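## Task

Using exactly two rods other than the turquoise one, lay them flat in a straight line, end to end with ends touching or nearly so, so their combined length equals the turquoise rod's 10 cm. Colour gives length in cm: blue 1, magenta 2, grey 3, orange 4, lime 5, purple 6, red 7, green 8, pink 9, turquoise 10. Build no second train. Keep every rod outside the train at least one rod-width away from it. The train must stay in place without the robot holding it. Finally release it and move the grippers away.

## Robot and tools

Robot: two 6-joint arms, left_arm and right_arm, each with a parallel gripper. The names are labels only, not image sides. Each arm carries a fisheye wrist camera: cam_left_wrist and cam_right_wrist, both 616x616.

World frame: origin on the table surface midway between the arms, +x out across the table, +z up, left_arm on the +y side. Result lines give each gripper's end_effector_position (metres) and end_effector_quat_wxyz in this frame; the printed position can be off, more so at long reach. The gripper's fingers point along its own +z and open/close along its own y; the reported point sits between the pads, roughly 1 cm behind the tips.

Tool execute_actions, argument actions: a list holding one item or nothing.
- Empty list []: no command, just returns the state plus camera pictures.
- Action: {"rows": [[...]], "steps": n}, n from 3 to 15 control steps (each 1/30 s; default 15). Each row is used for one step; if rows run out, the last row repeats. Every row is one flat list of 14 numbers covering both arms: left_arm waist, shoulder, elbow, wrist pitch, wrist yaw, wrist roll, opening, then right_arm in that same order. These are absolute joint targets in radians (not offsets), in the same form Joint positions prints, so an arm you don't want moved must repeat its current values. Joint ranges per arm: waist -2.880..2.880, shoulder 0.000..3.142, elbow 0.000..3.019, wrist pitch -1.693..1.571, wrist yaw -1.571..1.571, wrist roll -2.094..2.094. A target beyond a range by over 0.019 rad, and further out than the current angle, gets the whole call refused (nothing sent). True ends may differ by up to 0.019 rad; targets past them are clipped, reported as "joint sent to its limit" (possibly referring to an earlier action). Opening is a unitless command from -1 (closed) to +1 (fully open, 0.094 m pad gap).
- Wait: {"steps": n} with no rows, n up to 300; returns after that many steps since the previous result.
- Optional pictures: true adds camera images; otherwise images come only with an empty list.

Motion: each joint's target is held within a fixed lead of its measured angle per step (waist 0.264, shoulder 0.32, elbow 0.276, wrist pitch 0.33, wrist yaw 0.186, wrist roll 0.522 rad), and targets are scaled back if they would move the gripper more than 70 mm from where it is, so long moves take several actions. Arms keep heading to the last row sent until they settle or a step is HELD. The simulation keeps running while the operator thinks; each result is taken 3 steps before its action ends, and those steps finish afterwards.

Result lines: Joint positions and Joint velocities list, per arm, the six joints (rad, rad/s) then pad gap (m, m/s). grip_measured is the finger opening on the command scale; readings may be off by about 1 mm per gripper, constant in a scene. To hold something, command roughly 0.03 below grip_measured (less below for a lighter grip). "joint command not followed" means a clearance check altered or blocked some joint targets; HELD marks steps where the row was not (fully) sent. MOTOR HOT appears from 85 °C; at 100 °C an OVER-TEMPERATURE FAULT drops that arm until it cools, so avoid holding loads longer than needed.

Tool zoom_image: camera (cam_left_wrist or cam_right_wrist) and region [x0, y0, x1, y1] in pixels of that camera's latest image, origin top-left, at most 504x504; returns an enlarged view.

Tool finished_scene: scene = the current scene number. Answering without any tool call ends everything.

Calibration: each camera line gives fisheye intrinsics K, distortion D and T_world_to_cam mapping world to camera coordinates; wrist camera poses follow the arm's joints and carry small errors (about 0.5 degrees, 2.5 mm, 0.5 percent focal).

Cautions: occasional brief tugs on held parts or pushes on loose items happen. Never knock or place anything off the table. Keep the arms from colliding or pressing on each other. Avoid drops, slips, slamming, hard pushes; move smoothly. The finished train must rest on its own; open the grippers and withdraw before ending the scene.

Each tool is called after "Call:" by a JSON object that holds its "name" and its "arguments".

## Session

Call:
{"name": "execute_actions", "arguments": {"actions": []}}

Scene clock: 0.00 s of 5100.00 s.
left_arm: end_effector_position=(+0.4547, +0.4818, +0.1708) grip_measured=+1.000 end_effector_quat_wxyz=(+0.482, -0.316, +0.643, +0.503) | right_arm: end_effector_position=(+0.1710, -0.0806, +0.2434) grip_measured=+1.000 end_effector_quat_wxyz=(+0.070, +0.710, -0.701, +0.024)
Joint positions: left_arm=[-0.287  1.548  0.547  0.819 -1.417  0.169  0.094] | right_arm=[ 1.099  1.17   1.12  -1.669  0.004 -0.493  0.094]
Joint velocities: left_arm=[-0.015 -0.005 -0.012  0.002  0.037 -0.022  0.   ] | right_arm=[-0.005 -0.005 -0.002  0.007 -0.051  0.007  0.   ]

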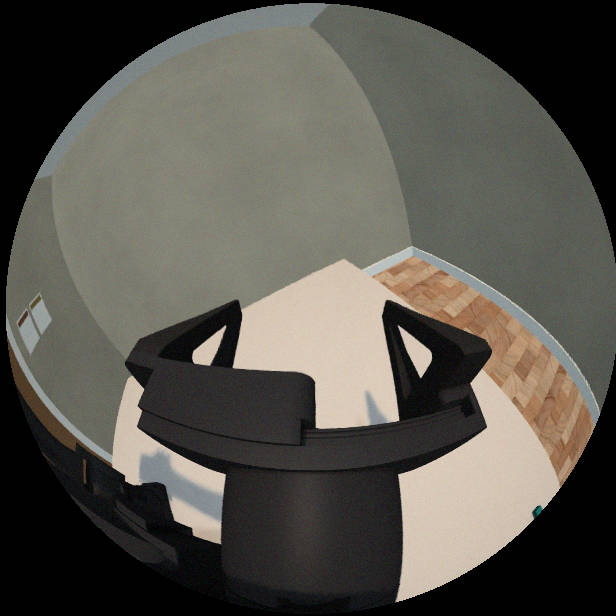

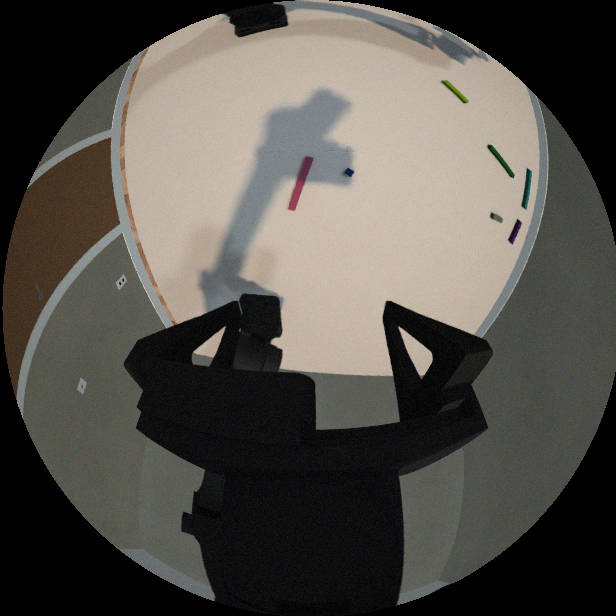

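Call:
{"name": "execute_actions", "arguments": {"actions": [{"rows":[[-0.287,1.548,0.547,0.819,-1.417,0.169,1,0.9,1.17,1.12,-1.669,0.004,-0.493,1]],"steps":15}]}}

Call:
{"name": "execute_actions", "arguments": {"actions": [{"rows":[[-0.287,1.548,0.547,0.819,-1.417,0.169,1,0.9,1.17,1.12,-1.4,0.004,-0.493,1]],"steps":15}]}}

Call:
{"name": "execute_actions", "arguments": {"actions": [{"rows":[[-0.287,1.548,0.547,0.819,-1.417,0.169,1,0.9,1.17,0.9,-1.4,0.004,-0.493,1]],"steps":15}]}}

Call:
{"name": "execute_actions", "arguments": {"actions": [{"rows":[[-0.287,1.548,0.547,0.819,-1.417,0.169,1,0.9,1.4,0.9,-1.2,0.004,-0.493,1]],"steps":15}]}}

Call:
{"name": "execute_actions", "arguments": {"actions": []}}

Scene clock: 2.07 s of 5100.00 s.
left_arm: end_effector_position=(+0.4547, +0.4818, +0.1708) grip_measured=+1.000 end_effector_quat_wxyz=(+0.482, -0.316, +0.643, +0.503) | right_arm: end_effector_position=(+0.2208, -0.1142, +0.2434) grip_measured=+1.000 end_effector_quat_wxyz=(-0.072, -0.631, +0.772, -0.017)
Joint positions: left_arm=[-0.287  1.548  0.547  0.819 -1.417  0.169  0.094] | right_arm=[ 0.886  1.17   1.12  -1.669  0.006 -0.493  0.094]
Joint velocities: left_arm=[-0.005 -0.005 -0.002 -0.022  0.007  0.037  0.   ] | right_arm=[ 0.063  0.005  0.002 -0.007  0.051  0.007  0.   ]
Steps of this call (steps 1 to 50: nothing new was sent; steps 51 to 62: the first 12 steps of this action). Readings (joint positions):
51: left_arm=[-0.287 1.548 0.547 0.819 -1.417 0.169] | right_arm=[1.084 1.170 1.120 -1.669 -0.001 -0.493]
52: left_arm=[-0.287 1.548 0.547 0.819 -1.417 0.169] | right_arm=[1.050 1.170 1.120 -1.669 -0.003 -0.493]
54: left_arm=[-0.287 1.548 0.547 0.819 -1.417 0.169] | right_arm=[0.956 1.170 1.120 -1.669 0.002 -0.493]
58: left_arm=[-0.287 1.548 0.547 0.819 -1.417 0.169] | right_arm=[0.876 1.170 1.120 -1.669 0.007 -0.493]
62: the state above

Scene clock: 2.57 s of 5100.00 s.
left_arm: end_effector_position=(+0.4547, +0.4818, +0.1708) grip_measured=+1.000 end_effector_quat_wxyz=(+0.482, -0.316, +0.643, +0.503) | right_arm: end_effector_position=(+0.2587, -0.0671, +0.2407) grip_measured=+1.000 end_effector_quat_wxyz=(+0.051, -0.633, +0.772, +0.007)
Joint positions: left_arm=[-0.287  1.548  0.547  0.819 -1.417  0.169  0.094] | right_arm=[ 0.889  1.167  1.114 -1.414  0.006 -0.493  0.094]
Joint velocities: left_arm=[ 0.005  0.005 -0.012 -0.007  0.007  0.037  0.   ] | right_arm=[-0.005 -0.015  0.002  0.002  0.007 -0.037  0.   ]
Steps of this call (steps 1 to 3: the last 3 steps of your previous action; steps 4 to 15: the first 12 steps of this action). Readings (joint positions):
4: left_arm=[-0.287 1.548 0.547 0.819 -1.417 0.169] | right_arm=[0.889 1.168 1.117 -1.625 0.006 -0.493]
5: left_arm=[-0.287 1.548 0.547 0.819 -1.417 0.169] | right_arm=[0.889 1.166 1.114 -1.548 0.006 -0.493]
7: left_arm=[-0.287 1.548 0.547 0.819 -1.417 0.169] | right_arm=[0.889 1.167 1.114 -1.451 0.006 -0.493]
11: left_arm=[-0.287 1.548 0.547 0.819 -1.417 0.169] | right_arm=[0.889 1.167 1.114 -1.416 0.006 -0.493]
15: the state above

Scene clock: 3.07 s of 5100.00 s.
left_arm: end_effector_position=(+0.4547, +0.4818, +0.1708) grip_measured=+1.000 end_effector_quat_wxyz=(+0.482, -0.316, +0.643, +0.503) | right_arm: end_effector_position=(+0.2137, -0.1215, +0.1484) grip_measured=+1.000 end_effector_quat_wxyz=(-0.065, -0.633, +0.772, -0.016)
Joint positions: left_arm=[-0.287  1.548  0.547  0.819 -1.417  0.169  0.094] | right_arm=[ 0.889  1.179  0.875 -1.4    0.006 -0.493  0.094]
Joint velocities: left_arm=[-0.015 -0.005 -0.017  0.007  0.007 -0.037  0.   ] | right_arm=[-0.015 -0.015 -0.027 -0.002 -0.037 -0.022  0.   ]
Steps of this call (steps 1 to 3: the last 3 steps of your previous action; steps 4 to 15: the first 12 steps of this action). Readings (joint positions):
4: left_arm=[-0.287 1.548 0.547 0.819 -1.417 0.169] | right_arm=[0.889 1.165 1.096 -1.408 0.006 -0.493]
5: left_arm=[-0.287 1.548 0.547 0.819 -1.417 0.169] | right_arm=[0.889 1.156 1.060 -1.400 0.006 -0.493]
7: left_arm=[-0.287 1.548 0.547 0.819 -1.417 0.169] | right_arm=[0.889 1.150 0.964 -1.399 0.006 -0.493]
11: left_arm=[-0.287 1.548 0.547 0.819 -1.417 0.169] | right_arm=[0.889 1.176 0.875 -1.400 0.006 -0.493]
15: the state above

Scene clock: 3.57 s of 5100.00 s.
left_arm: end_effector_position=(+0.4547, +0.4818, +0.1708) grip_measured=+1.000 end_effector_quat_wxyz=(+0.482, -0.316, +0.643, +0.503) | right_arm: end_effector_position=(+0.2435, -0.0855, +0.0767) grip_measured=+1.000 end_effector_quat_wxyz=(-0.087, -0.632, +0.770, -0.020)
Joint positions: left_arm=[-0.287  1.548  0.547  0.819 -1.417  0.169  0.094] | right_arm=[ 0.889  1.427  0.886 -1.21   0.006 -0.493  0.094]
Joint velocities: left_arm=[-0.005 -0.015  0.002 -0.002 -0.037 -0.007  0.   ] | right_arm=[ 0.005 -0.239 -0.002  0.012  0.022 -0.022  0.   ]
Steps of this call (steps 1 to 3: the last 3 steps of your previous action; steps 4 to 15: the first 12 steps of this action). Readings (joint positions):
4: left_arm=[-0.287 1.548 0.547 0.819 -1.417 0.169] | right_arm=[0.889 1.190 0.875 -1.376 0.006 -0.493]
5: left_arm=[-0.287 1.548 0.547 0.819 -1.417 0.169] | right_arm=[0.889 1.218 0.877 -1.329 0.006 -0.493]
7: left_arm=[-0.287 1.548 0.547 0.819 -1.417 0.169] | right_arm=[0.889 1.311 0.886 -1.250 0.006 -0.493]
11: left_arm=[-0.287 1.548 0.547 0.819 -1.417 0.169] | right_arm=[0.889 1.438 0.886 -1.211 0.006 -0.493]
15: the state above

Scene clock: 3.67 s of 5100.00 s.
left_arm: end_effector_position=(+0.4547, +0.4818, +0.1708) grip_measured=+1.000 end_effector_quat_wxyz=(+0.482, -0.316, +0.643, +0.503) | right_arm: end_effector_position=(+0.2441, -0.0847, +0.0824) grip_measured=+1.000 end_effector_quat_wxyz=(-0.078, -0.632, +0.771, -0.018)
Joint positions: left_arm=[-0.287  1.548  0.547  0.819 -1.417  0.169  0.094] | right_arm=[ 0.889  1.407  0.886 -1.21   0.006 -0.493  0.094]
Joint velocities: left_arm=[-0.005 -0.005  0.007 -0.022 -0.066  0.037  0.   ] | right_arm=[-0.015 -0.132 -0.007 -0.002  0.007  0.051  0.   ]
Kept back: nothing.
Steps of this call (steps 1 to 3: the last 3 steps of your previous action). Readings (joint positions):
1: left_arm=[-0.287 1.548 0.547 0.819 -1.417 0.169] | right_arm=[0.889 1.419 0.886 -1.210 0.006 -0.493]
2: left_arm=[-0.287 1.548 0.547 0.819 -1.417 0.169] | right_arm=[0.889 1.413 0.886 -1.210 0.006 -0.493]
3: the state above
camera_calibration (this result's frames):
cam_right_wrist: T_world_to_cam=[[0.976841, -0.205283, -0.0603353, -0.248999], [-0.104948, -0.70542, 0.700976, -0.0875007], [-0.18646, -0.678411, -0.710628, 0.170298], [0, 0, 0, 1]] pos_world=[0.265804, 0.00269189, 0.167331]

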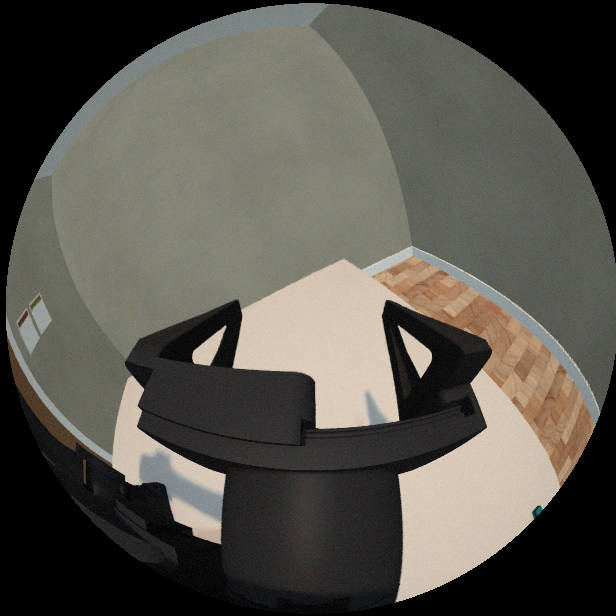

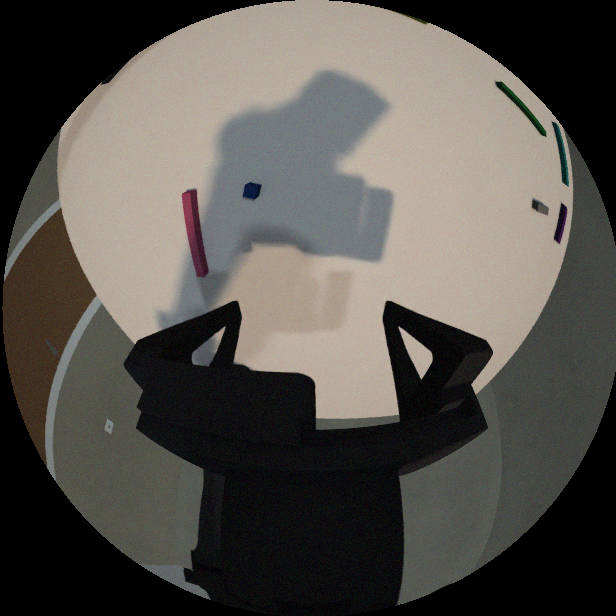

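Call:
{"name": "zoom_image", "arguments": {"camera": "cam_right_wrist", "region": [160, 170, 280, 290]}}

Region (160, 170, 280, 290) of cam_right_wrist's 616x616 image, scaled by 4.200, with more detail than that image has.

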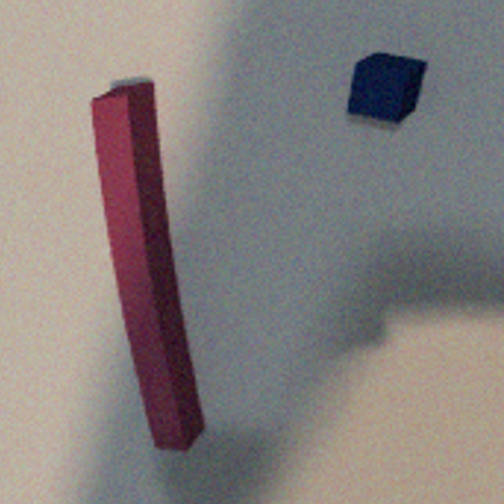

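Call:
{"name": "execute_actions", "arguments": {"actions": [{"rows":[[-0.287,1.548,0.547,0.819,-1.417,0.169,1,0.92,1.405,0.895,-1.18,0.004,-0.44,0.9],[-0.287,1.548,0.547,0.819,-1.417,0.169,1,0.94,1.41,0.89,-1.16,0.004,-0.39,0.8],[-0.287,1.548,0.547,0.819,-1.417,0.169,1,0.96,1.415,0.885,-1.13,0.004,-0.33,0.7],[-0.287,1.548,0.547,0.819,-1.417,0.169,1,0.985,1.42,0.88,-1.10,0.004,-0.27,0.6],[-0.287,1.548,0.547,0.819,-1.417,0.169,1,1.01,1.425,0.875,-1.07,0.004,-0.21,0.5],[-0.287,1.548,0.547,0.819,-1.417,0.169,1,1.035,1.43,0.87,-1.04,0.004,-0.15,0.4],[-0.287,1.548,0.547,0.819,-1.417,0.169,1,1.06,1.433,0.865,-1.01,0.004,-0.09,0.3],[-0.287,1.548,0.547,0.819,-1.417,0.169,1,1.08,1.436,0.86,-0.99,0.004,-0.04,0.2],[-0.287,1.548,0.547,0.819,-1.417,0.169,1,1.095,1.439,0.854,-0.97,0.004,0.0,0.1],[-0.287,1.548,0.547,0.819,-1.417,0.169,1,1.105,1.442,0.85,-0.95,0.004,0.035,0.0]],"steps":15}]}}

Call:
{"name": "execute_actions", "arguments": {"actions": [{"steps":10}], "pictures": true}}

Scene clock: 5.47 s of 5100.00 s.
left_arm: end_effector_position=(+0.4547, +0.4818, +0.1708) grip_measured=+1.000 end_effector_quat_wxyz=(+0.482, -0.316, +0.643, +0.503) | right_arm: end_effector_position=(+0.2057, -0.0067, +0.0630) grip_measured=+0.005 end_effector_quat_wxyz=(+0.012, -0.563, +0.826, +0.005)
Joint positions: left_arm=[-0.287  1.548  0.547  0.819 -1.417  0.169  0.094] | right_arm=[ 1.108  1.429  0.859 -0.974  0.003 -0.097  0.047]
Joint velocities: left_arm=[-0.015  0.005 -0.007  0.012  0.066  0.051  0.   ] | right_arm=[ 0.317  0.112 -0.125  0.208 -0.037  0.74  -0.006]
Steps of this call (steps 1 to 30: the robot went on to your last target; steps 31 to 42: nothing new was sent; steps 43 to 54: the first 12 steps of this action). Readings (joint positions):
43: left_arm=[-0.287 1.548 0.547 0.819 -1.417 0.169] | right_arm=[0.890 1.403 0.886 -1.207 0.006 -0.487]
44: left_arm=[-0.287 1.548 0.547 0.819 -1.417 0.169] | right_arm=[0.894 1.403 0.886 -1.198 0.006 -0.473]
46: left_arm=[-0.287 1.548 0.547 0.819 -1.417 0.169] | right_arm=[0.918 1.403 0.886 -1.161 0.006 -0.419]
50: left_arm=[-0.287 1.548 0.547 0.819 -1.417 0.169] | right_arm=[1.018 1.412 0.876 -1.049 0.006 -0.250]
54: the state above

Scene clock: 5.80 s of 5100.00 s.
left_arm: end_effector_position=(+0.4547, +0.4818, +0.1708) grip_measured=+1.000 end_effector_quat_wxyz=(+0.482, -0.316, +0.643, +0.503) | right_arm: end_effector_position=(+0.2024, -0.0066, +0.0585) grip_measured=+0.002 end_effector_quat_wxyz=(+0.011, -0.523, +0.852, +0.005)
Joint positions: left_arm=[-0.287  1.548  0.547  0.819 -1.417  0.169  0.094] | right_arm=[ 1.116  1.435  0.851 -0.964  0.003  0.006  0.047]
Joint velocities: left_arm=[-0.005  0.005  0.007 -0.027 -0.066 -0.022  0.   ] | right_arm=[-0.034 -0.005  0.002 -0.002  0.095  0.051 -0.   ]
Kept back: nothing.
Steps of this call (steps 1 to 3: the last 3 steps of your previous action; steps 4 to 10: the robot went on to your last target). Readings (joint positions):
1: left_arm=[-0.287 1.548 0.547 0.819 -1.417 0.169] | right_arm=[1.115 1.432 0.856 -0.969 0.003 -0.074]
2: left_arm=[-0.287 1.548 0.547 0.819 -1.417 0.169] | right_arm=[1.117 1.434 0.853 -0.967 0.003 -0.056]
4: left_arm=[-0.287 1.548 0.547 0.819 -1.417 0.169] | right_arm=[1.116 1.435 0.851 -0.965 0.003 -0.029]
8: left_arm=[-0.287 1.548 0.547 0.819 -1.417 0.169] | right_arm=[1.116 1.435 0.851 -0.964 0.003 -0.001]
10: the state above
camera_calibration (this result's frames):
cam_right_wrist: T_world_to_cam=[[0.888509, -0.458697, 0.0121598, -0.181665], [-0.381981, -0.724705, 0.573491, 0.0433989], [-0.254247, -0.514197, -0.819121, 0.219731], [0, 0, 0, 1]] pos_world=[0.233855, 0.0611069, 0.157306]

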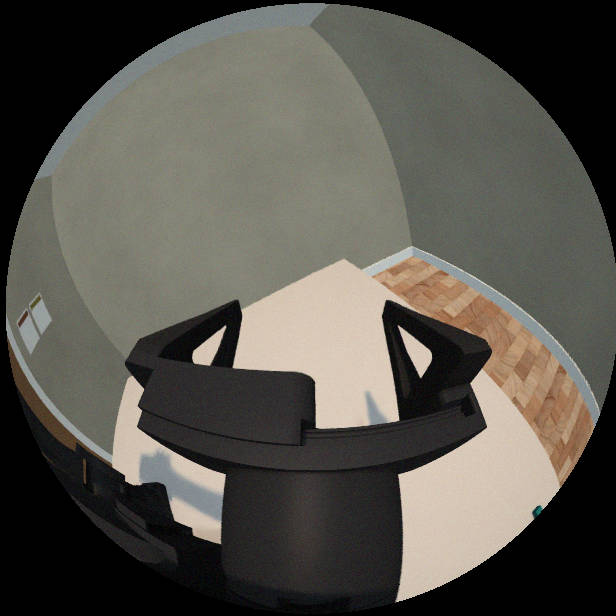

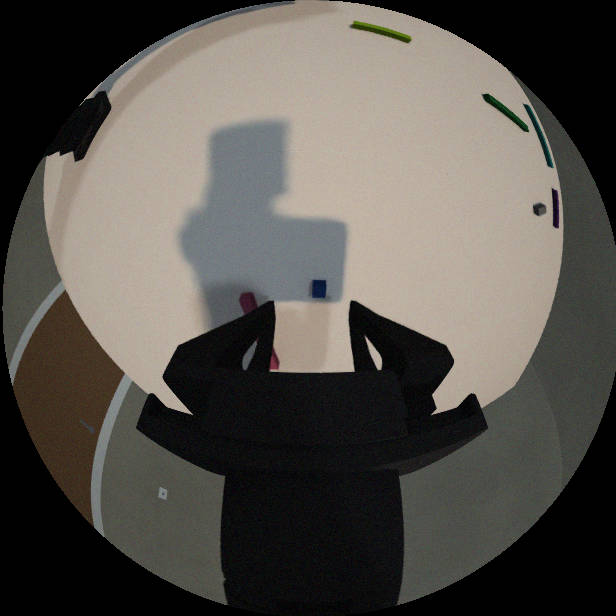

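Call:
{"name": "zoom_image", "arguments": {"camera": "cam_right_wrist", "region": [230, 260, 370, 380]}}

Region (230, 260, 370, 380) of cam_right_wrist's 616x616 image, scaled by 3.600, with more detail than that image has; it fills the top 432 rows of this view, and the rest is white.

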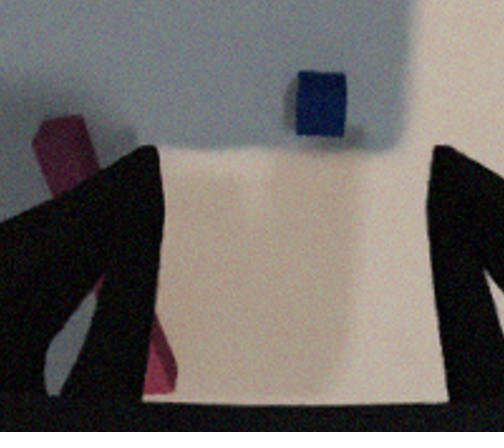

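Call:
{"name": "execute_actions", "arguments": {"actions": [{"rows":[[-0.287,1.548,0.547,0.819,-1.417,0.169,1,1.10,1.448,0.84,-0.94,0.004,0.0,-0.05],[-0.287,1.548,0.547,0.819,-1.417,0.169,1,1.097,1.454,0.83,-0.93,0.004,0.0,-0.1],[-0.287,1.548,0.547,0.819,-1.417,0.169,1,1.094,1.461,0.823,-0.92,0.004,0.0,-0.15],[-0.287,1.548,0.547,0.819,-1.417,0.169,1,1.091,1.468,0.817,-0.91,0.004,0.0,-0.2],[-0.287,1.548,0.547,0.819,-1.417,0.169,1,1.09,1.475,0.811,-0.9,0.004,0.0,-0.25],[-0.287,1.548,0.547,0.819,-1.417,0.169,1,1.09,1.482,0.806,-0.89,0.004,0.0,-0.3],[-0.287,1.548,0.547,0.819,-1.417,0.169,1,1.09,1.488,0.801,-0.88,0.004,0.0,-0.3],[-0.287,1.548,0.547,0.819,-1.417,0.169,1,1.09,1.493,0.797,-0.868,0.004,0.0,-0.3]],"steps":15}]}}

Call:
{"name": "execute_actions", "arguments": {"actions": [{"steps":8}], "pictures": true}}

Call:
{"name": "zoom_image", "arguments": {"camera": "cam_right_wrist", "region": [240, 250, 380, 380]}}

Scene clock: 6.80 s of 5100.00 s.
left_arm: end_effector_position=(+0.4547, +0.4818, +0.1708) grip_measured=+1.000 end_effector_quat_wxyz=(+0.482, -0.316, +0.643, +0.503) | right_arm: end_effector_position=(+0.2018, -0.0191, +0.0237) grip_measured=-0.298 end_effector_quat_wxyz=(-0.002, -0.512, +0.859, -0.003)
Joint positions: left_arm=[-0.287  1.548  0.547  0.819 -1.417  0.169  0.094] | right_arm=[ 1.101  1.489  0.796 -0.886  0.003  0.017  0.033]
Joint velocities: left_arm=[-0.005  0.005 -0.027 -0.007 -0.007  0.037  0.   ] | right_arm=[ 0.024  0.063 -0.061  0.027 -0.066  0.066  0.   ]
Steps of this call (steps 1 to 18: the robot went on to your last target; steps 19 to 30: the first 12 steps of this action). Readings (joint positions):
19: left_arm=[-0.287 1.548 0.547 0.819 -1.417 0.169] | right_arm=[1.116 1.435 0.850 -0.962 0.003 0.018]
20: left_arm=[-0.287 1.548 0.547 0.819 -1.417 0.169] | right_arm=[1.115 1.435 0.847 -0.955 0.003 0.018]
22: left_arm=[-0.287 1.548 0.547 0.819 -1.417 0.169] | right_arm=[1.112 1.437 0.836 -0.939 0.003 0.017]
26: left_arm=[-0.287 1.548 0.547 0.819 -1.417 0.169] | right_arm=[1.103 1.463 0.810 -0.902 0.003 0.017]
30: the state above

Scene clock: 7.07 s of 5100.00 s.
left_arm: end_effector_position=(+0.4547, +0.4818, +0.1708) grip_measured=+1.000 end_effector_quat_wxyz=(+0.482, -0.316, +0.643, +0.503) | right_arm: end_effector_position=(+0.2019, -0.0189, +0.0229) grip_measured=-0.298 end_effector_quat_wxyz=(-0.002, -0.512, +0.859, -0.003)
Joint positions: left_arm=[-0.287  1.548  0.547  0.819 -1.417  0.169  0.094] | right_arm=[ 1.101  1.491  0.795 -0.882  0.003  0.017  0.033]
Joint velocities: left_arm=[ 0.005 -0.015  0.007  0.002  0.037  0.022  0.   ] | right_arm=[ 0.005  0.005 -0.002  0.002 -0.095  0.037 -0.001]
Kept back: nothing.
Steps of this call (steps 1 to 3: the last 3 steps of your previous action; steps 4 to 8: the robot went on to your last target). Readings (joint positions):
1: left_arm=[-0.287 1.548 0.547 0.819 -1.417 0.169] | right_arm=[1.101 1.491 0.796 -0.885 0.003 0.017]
2: left_arm=[-0.287 1.548 0.547 0.819 -1.417 0.169] | right_arm=[1.101 1.491 0.795 -0.885 0.003 0.017]
4: left_arm=[-0.287 1.548 0.547 0.819 -1.417 0.169] | right_arm=[1.101 1.491 0.795 -0.882 0.003 0.017]
8: the state above
camera_calibration (this result's frames):
cam_right_wrist: T_world_to_cam=[[0.877035, -0.480261, 0.0126065, -0.184563], [-0.3917, -0.699623, 0.597577, 0.0566305], [-0.278173, -0.529034, -0.801712, 0.188207], [0, 0, 0, 1]] pos_world=[0.236405, 0.0505497, 0.119374]

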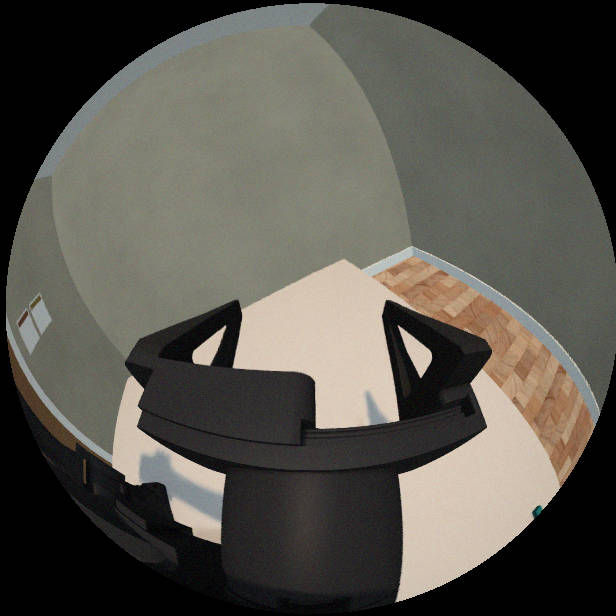

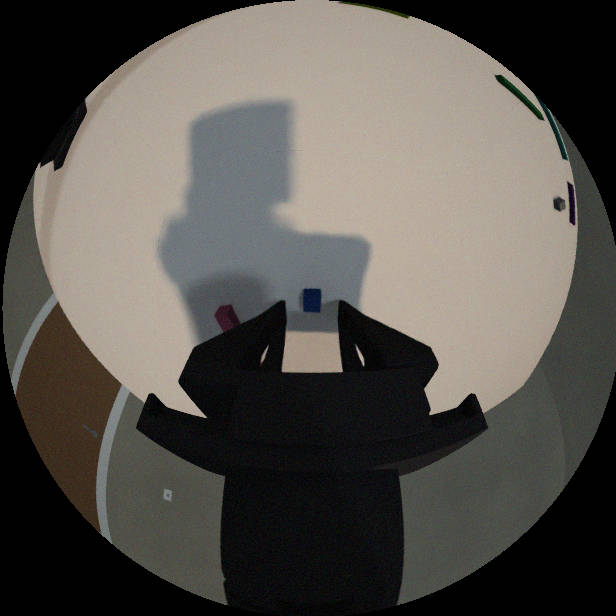

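Region (240, 250, 380, 380) of cam_right_wrist's 616x616 image, scaled by 3.600, with more detail than that image has; it fills the top 468 rows of this view, and the rest is white.

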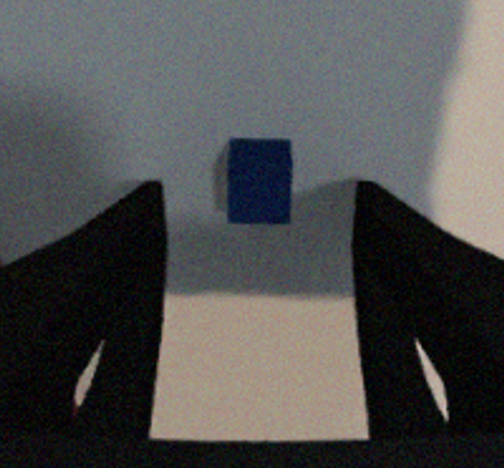

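Call:
{"name": "execute_actions", "arguments": {"actions": [{"rows":[[-0.287,1.548,0.547,0.819,-1.417,0.169,1,1.09,1.497,0.795,-0.862,0.004,0.0,-0.35],[-0.287,1.548,0.547,0.819,-1.417,0.169,1,1.09,1.501,0.793,-0.856,0.004,0.0,-0.4],[-0.287,1.548,0.547,0.819,-1.417,0.169,1,1.09,1.505,0.791,-0.85,0.004,0.0,-0.45],[-0.287,1.548,0.547,0.819,-1.417,0.169,1,1.09,1.509,0.789,-0.843,0.004,0.0,-0.5],[-0.287,1.548,0.547,0.819,-1.417,0.169,1,1.09,1.513,0.787,-0.836,0.004,0.0,-0.55],[-0.287,1.548,0.547,0.819,-1.417,0.169,1,1.09,1.515,0.786,-0.829,0.004,0.0,-0.6]],"steps":15}], "pictures": true}}

Call:
{"name": "zoom_image", "arguments": {"camera": "cam_right_wrist", "region": [240, 250, 380, 380]}}

Scene clock: 7.70 s of 5100.00 s.
left_arm: end_effector_position=(+0.4547, +0.4818, +0.1708) grip_measured=+1.000 end_effector_quat_wxyz=(+0.482, -0.316, +0.643, +0.503) | right_arm: end_effector_position=(+0.2053, -0.0125, +0.0202) grip_measured=-0.598 end_effector_quat_wxyz=(+0.010, -0.513, +0.859, +0.004)
Joint positions: left_arm=[-0.287  1.548  0.547  0.819 -1.417  0.169  0.094] | right_arm=[ 1.101  1.497  0.793 -0.845  0.003  0.016  0.019]
Joint velocities: left_arm=[ 0.005 -0.015 -0.022 -0.002 -0.037  0.007  0.   ] | right_arm=[ 0.015 -0.024  0.002  0.002 -0.007 -0.081 -0.   ]
Steps of this call (steps 1 to 7: the robot went on to your last target; steps 8 to 19: the first 12 steps of this action). Readings (joint positions):
8: left_arm=[-0.287 1.548 0.547 0.819 -1.417 0.169] | right_arm=[1.101 1.491 0.795 -0.881 0.003 0.017]
9: left_arm=[-0.287 1.548 0.547 0.819 -1.417 0.169] | right_arm=[1.101 1.491 0.795 -0.878 0.003 0.017]
11: left_arm=[-0.287 1.548 0.547 0.819 -1.417 0.169] | right_arm=[1.101 1.491 0.795 -0.868 0.003 0.016]
15: left_arm=[-0.287 1.548 0.547 0.819 -1.417 0.169] | right_arm=[1.101 1.497 0.793 -0.847 0.003 0.016]
19: the state above
camera_calibration (this result's frames):
cam_right_wrist: T_world_to_cam=[[0.877051, -0.480239, 0.0123447, -0.184428], [-0.399245, -0.714361, 0.57471, 0.0658177], [-0.26718, -0.508979, -0.818264, 0.188731], [0, 0, 0, 1]] pos_world=[0.238455, 0.0545079, 0.118882]

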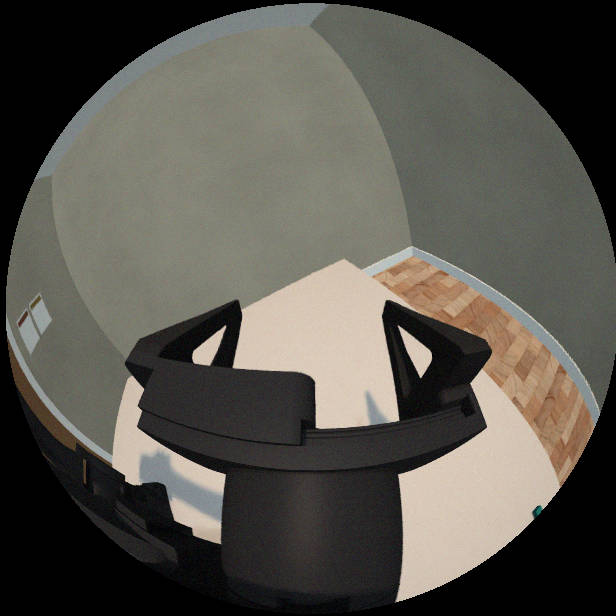

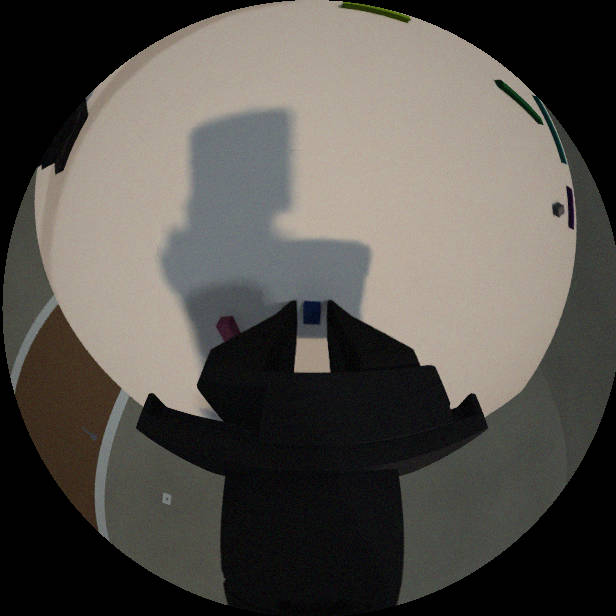

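Region (240, 250, 380, 380) of cam_right_wrist's 616x616 image, scaled by 3.600, with more detail than that image has; it fills the top 468 rows of this view, and the rest is white.

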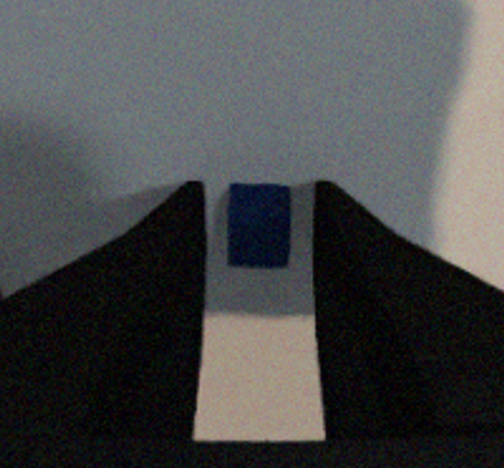

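Call:
{"name": "execute_actions", "arguments": {"actions": [{"rows":[[-0.287,1.548,0.547,0.819,-1.417,0.169,1,1.09,1.497,0.793,-0.832,0.004,0.0,-0.65],[-0.287,1.548,0.547,0.819,-1.417,0.169,1,1.09,1.497,0.793,-0.832,0.004,0.0,-0.7],[-0.287,1.548,0.547,0.819,-1.417,0.169,1,1.09,1.497,0.793,-0.832,0.004,0.0,-0.74],[-0.287,1.548,0.547,0.819,-1.417,0.169,1,1.09,1.497,0.793,-0.832,0.004,0.0,-0.77],[-0.287,1.548,0.547,0.819,-1.417,0.169,1,1.09,1.497,0.793,-0.832,0.004,0.0,-0.79],[-0.287,1.548,0.547,0.819,-1.417,0.169,1,1.09,1.497,0.793,-0.832,0.004,0.0,-0.81],[-0.287,1.548,0.547,0.819,-1.417,0.169,1,1.09,1.497,0.793,-0.832,0.004,0.0,-0.83]],"steps":12}], "pictures": true}}

Scene clock: 8.27 s of 5100.00 s.
left_arm: end_effector_position=(+0.4547, +0.4818, +0.1708) grip_measured=+1.000 end_effector_quat_wxyz=(+0.482, -0.316, +0.643, +0.503) | right_arm: end_effector_position=(+0.2058, -0.0127, +0.0202) grip_measured=-0.813 end_effector_quat_wxyz=(+0.011, -0.512, +0.859, +0.004)
Joint positions: left_arm=[-0.287  1.548  0.547  0.819 -1.417  0.169  0.094] | right_arm=[ 1.1    1.497  0.793 -0.845  0.005  0.016  0.009]
Joint velocities: left_arm=[-0.005  0.005  0.007  0.002  0.022 -0.007  0.   ] | right_arm=[ 0.005 -0.015 -0.017  0.012  0.081 -0.007 -0.   ]
Steps of this call (steps 1 to 3: the last 3 steps of your previous action; steps 4 to 8: the robot went on to your last target; steps 9 to 17: the first 9 steps of this action). Readings (joint positions):
9: left_arm=[-0.287 1.548 0.547 0.819 -1.417 0.169] | right_arm=[1.101 1.497 0.793 -0.845 0.004 0.016]
10: left_arm=[-0.287 1.548 0.547 0.819 -1.417 0.169] | right_arm=[1.101 1.497 0.793 -0.845 0.005 0.016]
12: left_arm=[-0.287 1.548 0.547 0.819 -1.417 0.169] | right_arm=[1.100 1.497 0.793 -0.845 0.005 0.016]
16: left_arm=[-0.287 1.548 0.547 0.819 -1.417 0.169] | right_arm=[1.100 1.497 0.793 -0.845 0.005 0.016]
17: the state above
camera_calibration (this result's frames):
cam_right_wrist: T_world_to_cam=[[0.876648, -0.480933, 0.0138609, -0.184918], [-0.400693, -0.713833, 0.574358, 0.0662173], [-0.266333, -0.509064, -0.818487, 0.188617], [0, 0, 0, 1]] pos_world=[0.238876, 0.0543533, 0.118911]

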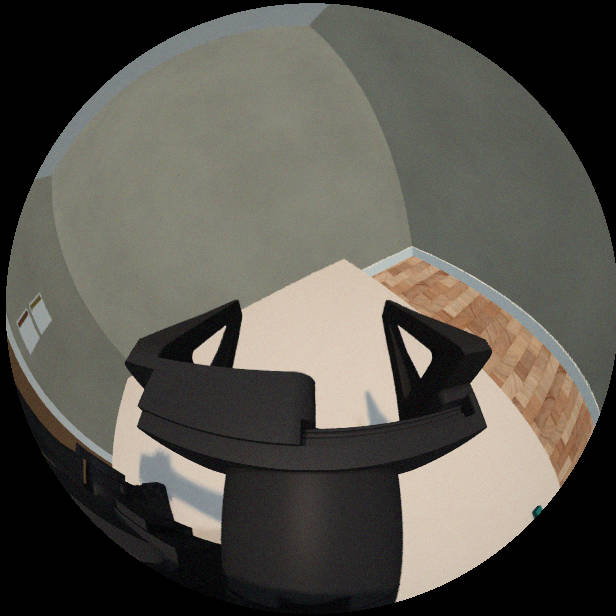

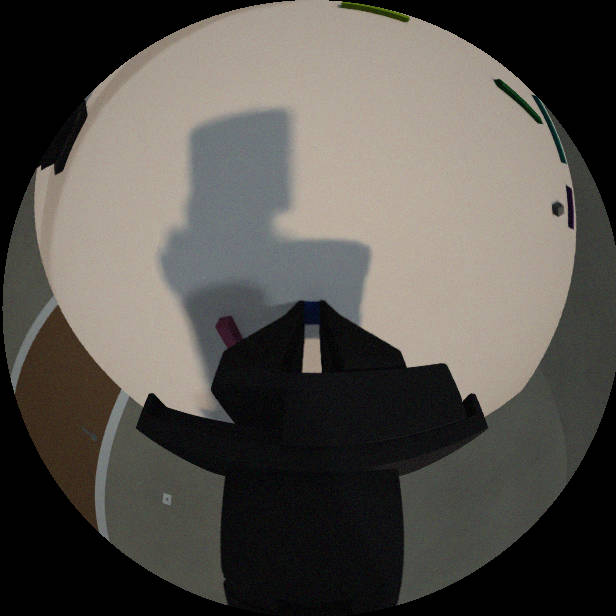

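Call:
{"name": "execute_actions", "arguments": {"actions": [{"rows":[[-0.287,1.548,0.547,0.819,-1.417,0.169,1,1.10,1.497,0.805,-0.84,0.004,0.0,-0.845],[-0.287,1.548,0.547,0.819,-1.417,0.169,1,1.10,1.497,0.815,-0.85,0.004,0.0,-0.845],[-0.287,1.548,0.547,0.819,-1.417,0.169,1,1.10,1.497,0.825,-0.86,0.004,0.0,-0.845],[-0.287,1.548,0.547,0.819,-1.417,0.169,1,1.105,1.497,0.835,-0.87,0.004,0.0,-0.845],[-0.287,1.548,0.547,0.819,-1.417,0.169,1,1.115,1.497,0.845,-0.88,0.004,0.0,-0.845],[-0.287,1.548,0.547,0.819,-1.417,0.169,1,1.13,1.498,0.853,-0.885,0.004,0.0,-0.845],[-0.287,1.548,0.547,0.819,-1.417,0.169,1,1.15,1.499,0.858,-0.888,0.004,0.0,-0.845],[-0.287,1.548,0.547,0.819,-1.417,0.169,1,1.17,1.5,0.858,-0.888,0.004,0.0,-0.845],[-0.287,1.548,0.547,0.819,-1.417,0.169,1,1.19,1.5,0.858,-0.888,0.004,0.0,-0.845],[-0.287,1.548,0.547,0.819,-1.417,0.169,1,1.21,1.5,0.858,-0.888,0.004,0.0,-0.845],[-0.287,1.548,0.547,0.819,-1.417,0.169,1,1.225,1.5,0.858,-0.888,0.004,0.0,-0.845],[-0.287,1.548,0.547,0.819,-1.417,0.169,1,1.24,1.5,0.858,-0.888,0.004,0.0,-0.845],[-0.287,1.548,0.547,0.819,-1.417,0.169,1,1.25,1.5,0.858,-0.888,0.004,0.0,-0.845],[-0.287,1.548,0.547,0.819,-1.417,0.169,1,1.258,1.5,0.858,-0.888,0.004,0.0,-0.845],[-0.287,1.548,0.547,0.819,-1.417,0.169,1,1.263,1.5,0.858,-0.888,0.004,0.0,-0.845]],"steps":15}]}}

Call:
{"name": "execute_actions", "arguments": {"actions": [{"steps":12}], "pictures": true}}

Call:
{"name": "zoom_image", "arguments": {"camera": "cam_right_wrist", "region": [260, 280, 360, 380]}}

Scene clock: 9.30 s of 5100.00 s.
left_arm: end_effector_position=(+0.4547, +0.4818, +0.1708) grip_measured=+1.000 end_effector_quat_wxyz=(+0.482, -0.316, +0.643, +0.503) | right_arm: end_effector_position=(+0.1803, +0.0077, +0.0292) grip_measured=-0.817 end_effector_quat_wxyz=(+0.011, -0.549, +0.835, +0.004)
Joint positions: left_arm=[-0.287  1.548  0.547  0.819 -1.417  0.169  0.094] | right_arm=[ 1.188  1.497  0.823 -0.875  0.005  0.016  0.009]
Joint velocities: left_arm=[ 0.005 -0.015 -0.007 -0.002 -0.051 -0.007  0.   ] | right_arm=[ 0.669 -0.005  0.061  0.002 -0.095 -0.007  0.001]
Steps of this call (steps 1 to 3: the last 3 steps of your previous action; steps 4 to 15: the robot went on to your last target; steps 16 to 19: nothing new was sent; steps 20 to 31: the first 12 steps of this action). Readings (joint positions):
20: left_arm=[-0.287 1.548 0.547 0.819 -1.417 0.169] | right_arm=[1.100 1.497 0.793 -0.845 0.005 0.016]
21: left_arm=[-0.287 1.548 0.547 0.819 -1.417 0.169] | right_arm=[1.100 1.497 0.793 -0.845 0.005 0.016]
23: left_arm=[-0.287 1.548 0.547 0.819 -1.417 0.169] | right_arm=[1.100 1.497 0.794 -0.848 0.005 0.016]
27: left_arm=[-0.287 1.548 0.547 0.819 -1.417 0.169] | right_arm=[1.114 1.497 0.809 -0.872 0.005 0.016]
31: the state above

Scene clock: 9.70 s of 5100.00 s.
left_arm: end_effector_position=(+0.4547, +0.4818, +0.1708) grip_measured=+1.000 end_effector_quat_wxyz=(+0.482, -0.316, +0.643, +0.503) | right_arm: end_effector_position=(+0.1526, +0.0185, +0.0298) grip_measured=-0.817 end_effector_quat_wxyz=(+0.010, -0.583, +0.812, +0.005)
Joint positions: left_arm=[-0.287  1.548  0.547  0.819 -1.417  0.169  0.094] | right_arm=[ 1.269  1.497  0.825 -0.876  0.004  0.015  0.009]
Joint velocities: left_arm=[-0.015 -0.015 -0.022  0.022 -0.081  0.007  0.   ] | right_arm=[-0.005 -0.015 -0.002 -0.007  0.007  0.051 -0.   ]
Kept back: nothing.
Steps of this call (steps 1 to 3: the last 3 steps of your previous action; steps 4 to 12: the robot went on to your last target). Readings (joint positions):
1: left_arm=[-0.287 1.548 0.547 0.819 -1.417 0.169] | right_arm=[1.210 1.497 0.825 -0.875 0.005 0.016]
2: left_arm=[-0.287 1.548 0.547 0.819 -1.417 0.169] | right_arm=[1.230 1.497 0.825 -0.875 0.005 0.016]
4: left_arm=[-0.287 1.548 0.547 0.819 -1.417 0.169] | right_arm=[1.259 1.497 0.825 -0.875 0.004 0.015]
8: left_arm=[-0.287 1.548 0.547 0.819 -1.417 0.169] | right_arm=[1.269 1.497 0.825 -0.876 0.004 0.015]
12: the state above
camera_calibration (this result's frames):
cam_right_wrist: T_world_to_cam=[[0.94519, -0.326272, 0.0127177, -0.13674], [-0.2742, -0.771987, 0.573454, 0.0434516], [-0.177284, -0.545511, -0.819139, 0.185259], [0, 0, 0, 1]] pos_world=[0.174003, 0.0899908, 0.128575]

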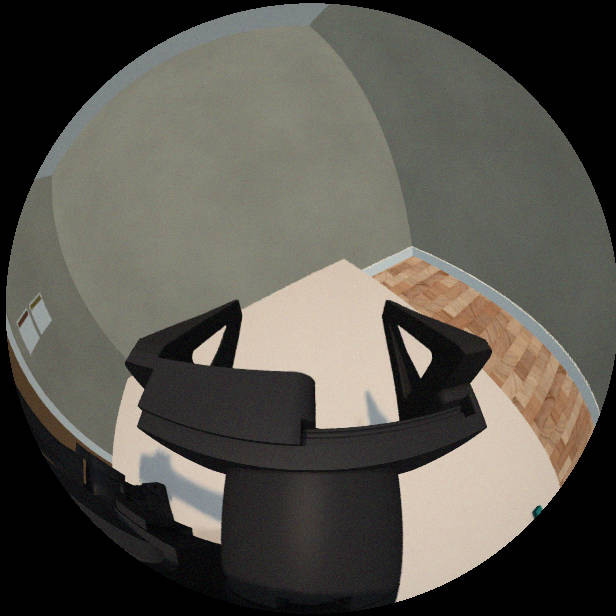

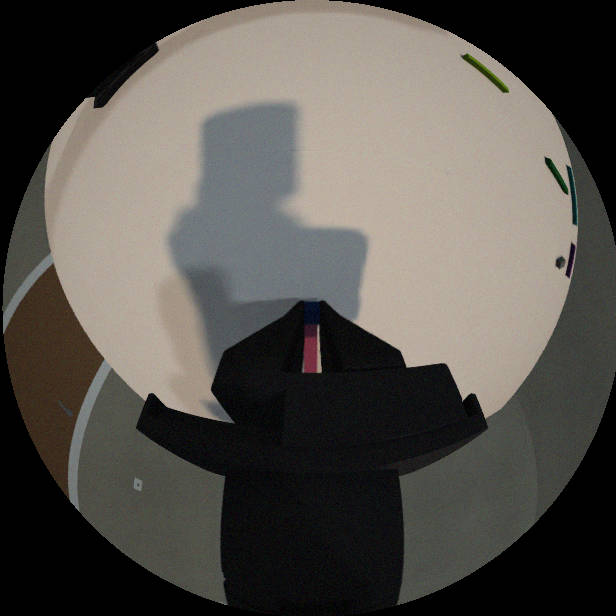

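Region (260, 280, 360, 380) of cam_right_wrist's 616x616 image, scaled by 5.040, with more detail than that image has.

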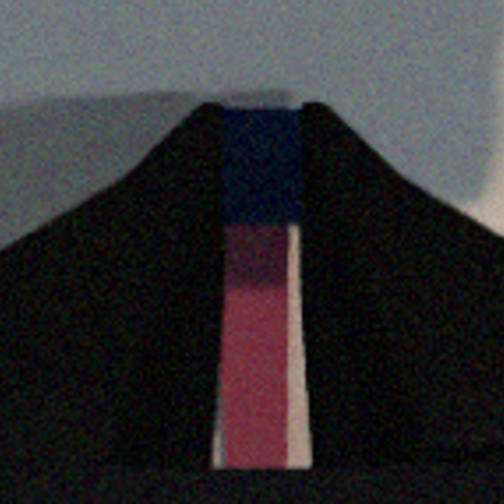

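Call:
{"name": "execute_actions", "arguments": {"actions": [{"rows":[[-0.287,1.548,0.547,0.819,-1.417,0.169,1,1.275,1.508,0.835,-0.865,0.004,0.0,-0.845],[-0.287,1.548,0.547,0.819,-1.417,0.169,1,1.28,1.514,0.835,-0.858,0.004,0.0,-0.845],[-0.287,1.548,0.547,0.819,-1.417,0.169,1,1.282,1.519,0.835,-0.852,0.004,0.0,-0.845],[-0.287,1.548,0.547,0.819,-1.417,0.169,1,1.282,1.523,0.835,-0.846,0.004,0.0,-0.845],[-0.287,1.548,0.547,0.819,-1.417,0.169,1,1.282,1.526,0.835,-0.84,0.004,0.0,-0.845]],"steps":15}], "pictures": true}}

Call:
{"name": "zoom_image", "arguments": {"camera": "cam_right_wrist", "region": [260, 280, 360, 380]}}

Scene clock: 10.53 s of 5100.00 s.
left_arm: end_effector_position=(+0.4547, +0.4818, +0.1708) grip_measured=+1.000 end_effector_quat_wxyz=(+0.482, -0.316, +0.643, +0.503) | right_arm: end_effector_position=(+0.1537, +0.0219, +0.0236) grip_measured=-0.817 end_effector_quat_wxyz=(+0.012, -0.583, +0.812, +0.007)
Joint positions: left_arm=[-0.287  1.548  0.547  0.819 -1.417  0.169  0.094] | right_arm=[ 1.269  1.515  0.825 -0.854  0.004  0.015  0.009]
Joint velocities: left_arm=[ 0.005 -0.015  0.002 -0.017  0.022 -0.022  0.   ] | right_arm=[-0.015 -0.005 -0.017  0.002  0.022 -0.11  -0.001]
Steps of this call (steps 1 to 13: the robot went on to your last target; steps 14 to 25: the first 12 steps of this action). Readings (joint positions):
14: left_arm=[-0.287 1.548 0.547 0.819 -1.417 0.169] | right_arm=[1.269 1.497 0.825 -0.876 0.004 0.015]
15: left_arm=[-0.287 1.548 0.547 0.819 -1.417 0.169] | right_arm=[1.269 1.497 0.825 -0.875 0.004 0.015]
17: left_arm=[-0.287 1.548 0.547 0.819 -1.417 0.169] | right_arm=[1.269 1.499 0.825 -0.869 0.004 0.015]
21: left_arm=[-0.287 1.548 0.547 0.819 -1.417 0.169] | right_arm=[1.269 1.511 0.825 -0.855 0.004 0.015]
25: the state above
camera_calibration (this result's frames):
cam_right_wrist: T_world_to_cam=[[0.945176, -0.326318, 0.0126346, -0.136578], [-0.274866, -0.774065, 0.570327, 0.0501287], [-0.176328, -0.542532, -0.821321, 0.182044], [0, 0, 0, 1]] pos_world=[0.174969, 0.0929994, 0.122652]

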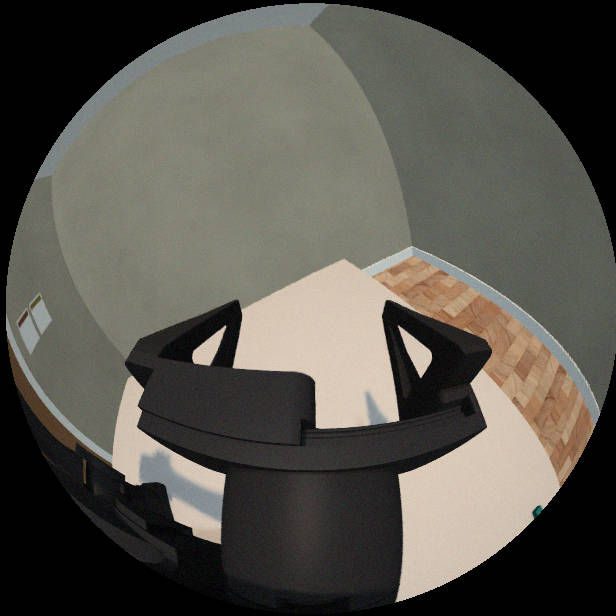

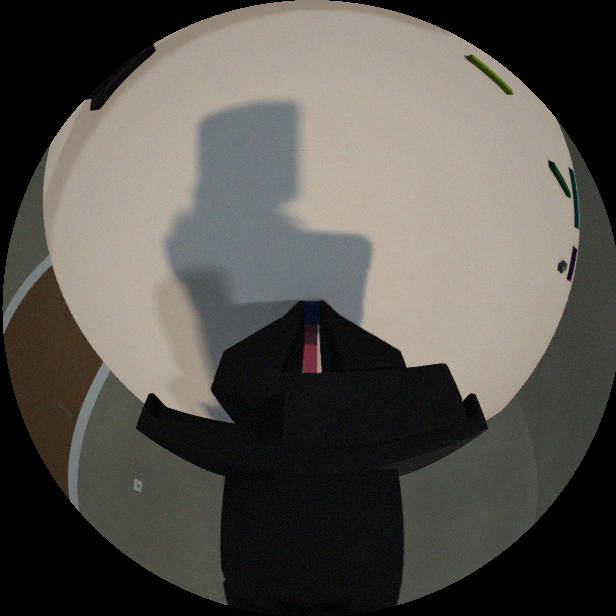

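Region (260, 280, 360, 380) of cam_right_wrist's 616x616 image, scaled by 5.040, with more detail than that image has.

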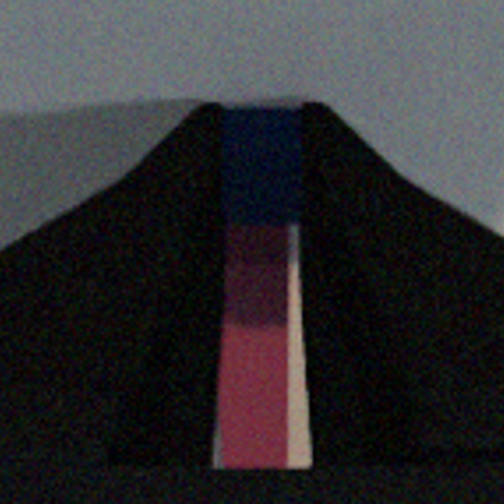

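Call:
{"name": "execute_actions", "arguments": {"actions": [{"rows":[[-0.287,1.548,0.547,0.819,-1.417,0.169,1,1.285,1.52,0.825,-0.854,0.004,0.0,-0.845],[-0.287,1.548,0.547,0.819,-1.417,0.169,1,1.288,1.52,0.825,-0.854,0.004,0.0,-0.845],[-0.287,1.548,0.547,0.819,-1.417,0.169,1,1.29,1.52,0.825,-0.854,0.004,0.0,-0.845],[-0.287,1.548,0.547,0.819,-1.417,0.169,1,1.29,1.52,0.825,-0.86,0.004,0.0,-0.845],[-0.287,1.548,0.547,0.819,-1.417,0.169,1,1.29,1.52,0.822,-0.865,0.004,0.0,-0.845],[-0.287,1.548,0.547,0.819,-1.417,0.169,1,1.29,1.52,0.819,-0.87,0.004,0.0,-0.845],[-0.287,1.548,0.547,0.819,-1.417,0.169,1,1.29,1.52,0.816,-0.875,0.004,0.0,-0.845],[-0.287,1.548,0.547,0.819,-1.417,0.169,1,1.29,1.52,0.813,-0.88,0.004,0.0,-0.845]],"steps":15}], "pictures": true}}

Call:
{"name": "zoom_image", "arguments": {"camera": "cam_right_wrist", "region": [260, 280, 360, 380]}}

Scene clock: 11.40 s of 5100.00 s.
left_arm: end_effector_position=(+0.4547, +0.4818, +0.1708) grip_measured=+1.000 end_effector_quat_wxyz=(+0.482, -0.316, +0.643, +0.503) | right_arm: end_effector_position=(+0.1480, +0.0155, +0.0208) grip_measured=-0.817 end_effector_quat_wxyz=(+0.003, -0.587, +0.810, -0.000)
Joint positions: left_arm=[-0.287  1.548  0.547  0.819 -1.417  0.169  0.094] | right_arm=[ 1.278  1.515  0.816 -0.867  0.004  0.015  0.009]
Joint velocities: left_arm=[ 0.005 -0.015 -0.017 -0.027  0.022  0.007  0.   ] | right_arm=[-0.005  0.015 -0.027 -0.027  0.037 -0.007  0.   ]
Steps of this call (steps 1 to 3: the last 3 steps of your previous action; steps 4 to 14: the robot went on to your last target; steps 15 to 26: the first 12 steps of this action). Readings (joint positions):
15: left_arm=[-0.287 1.548 0.547 0.819 -1.417 0.169] | right_arm=[1.269 1.515 0.825 -0.854 0.004 0.015]
16: left_arm=[-0.287 1.548 0.547 0.819 -1.417 0.169] | right_arm=[1.269 1.515 0.825 -0.854 0.004 0.015]
18: left_arm=[-0.287 1.548 0.547 0.819 -1.417 0.169] | right_arm=[1.272 1.515 0.825 -0.854 0.004 0.015]
22: left_arm=[-0.287 1.548 0.547 0.819 -1.417 0.169] | right_arm=[1.278 1.515 0.824 -0.859 0.004 0.015]
26: the state above
camera_calibration (this result's frames):
cam_right_wrist: T_world_to_cam=[[0.948331, -0.317012, 0.0131222, -0.133883], [-0.263604, -0.764194, 0.58866, 0.0430351], [-0.176584, -0.561703, -0.808274, 0.175388], [0, 0, 0, 1]] pos_world=[0.16928, 0.0889608, 0.118186]

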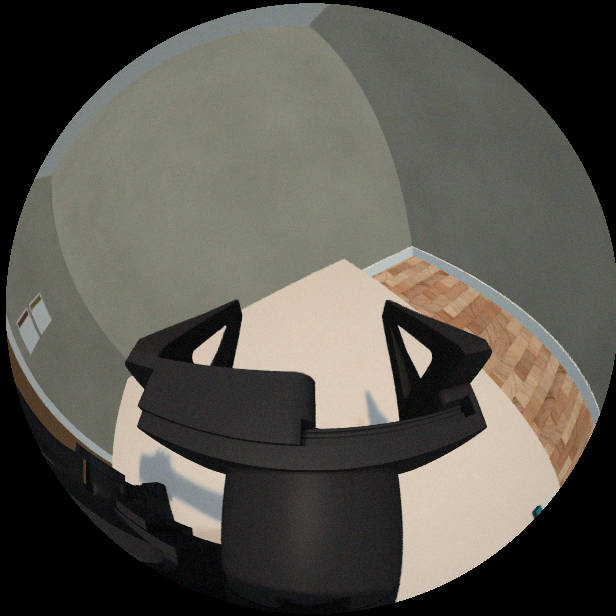

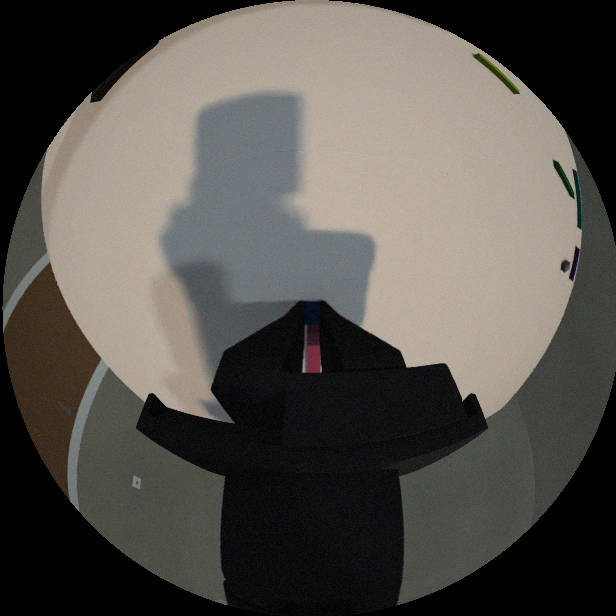

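Region (260, 280, 360, 380) of cam_right_wrist's 616x616 image, scaled by 5.040, with more detail than that image has.

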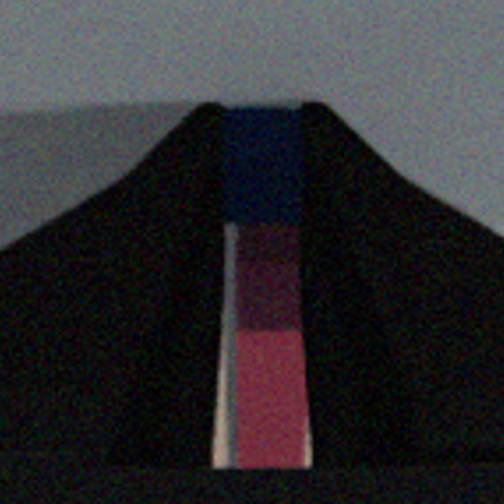

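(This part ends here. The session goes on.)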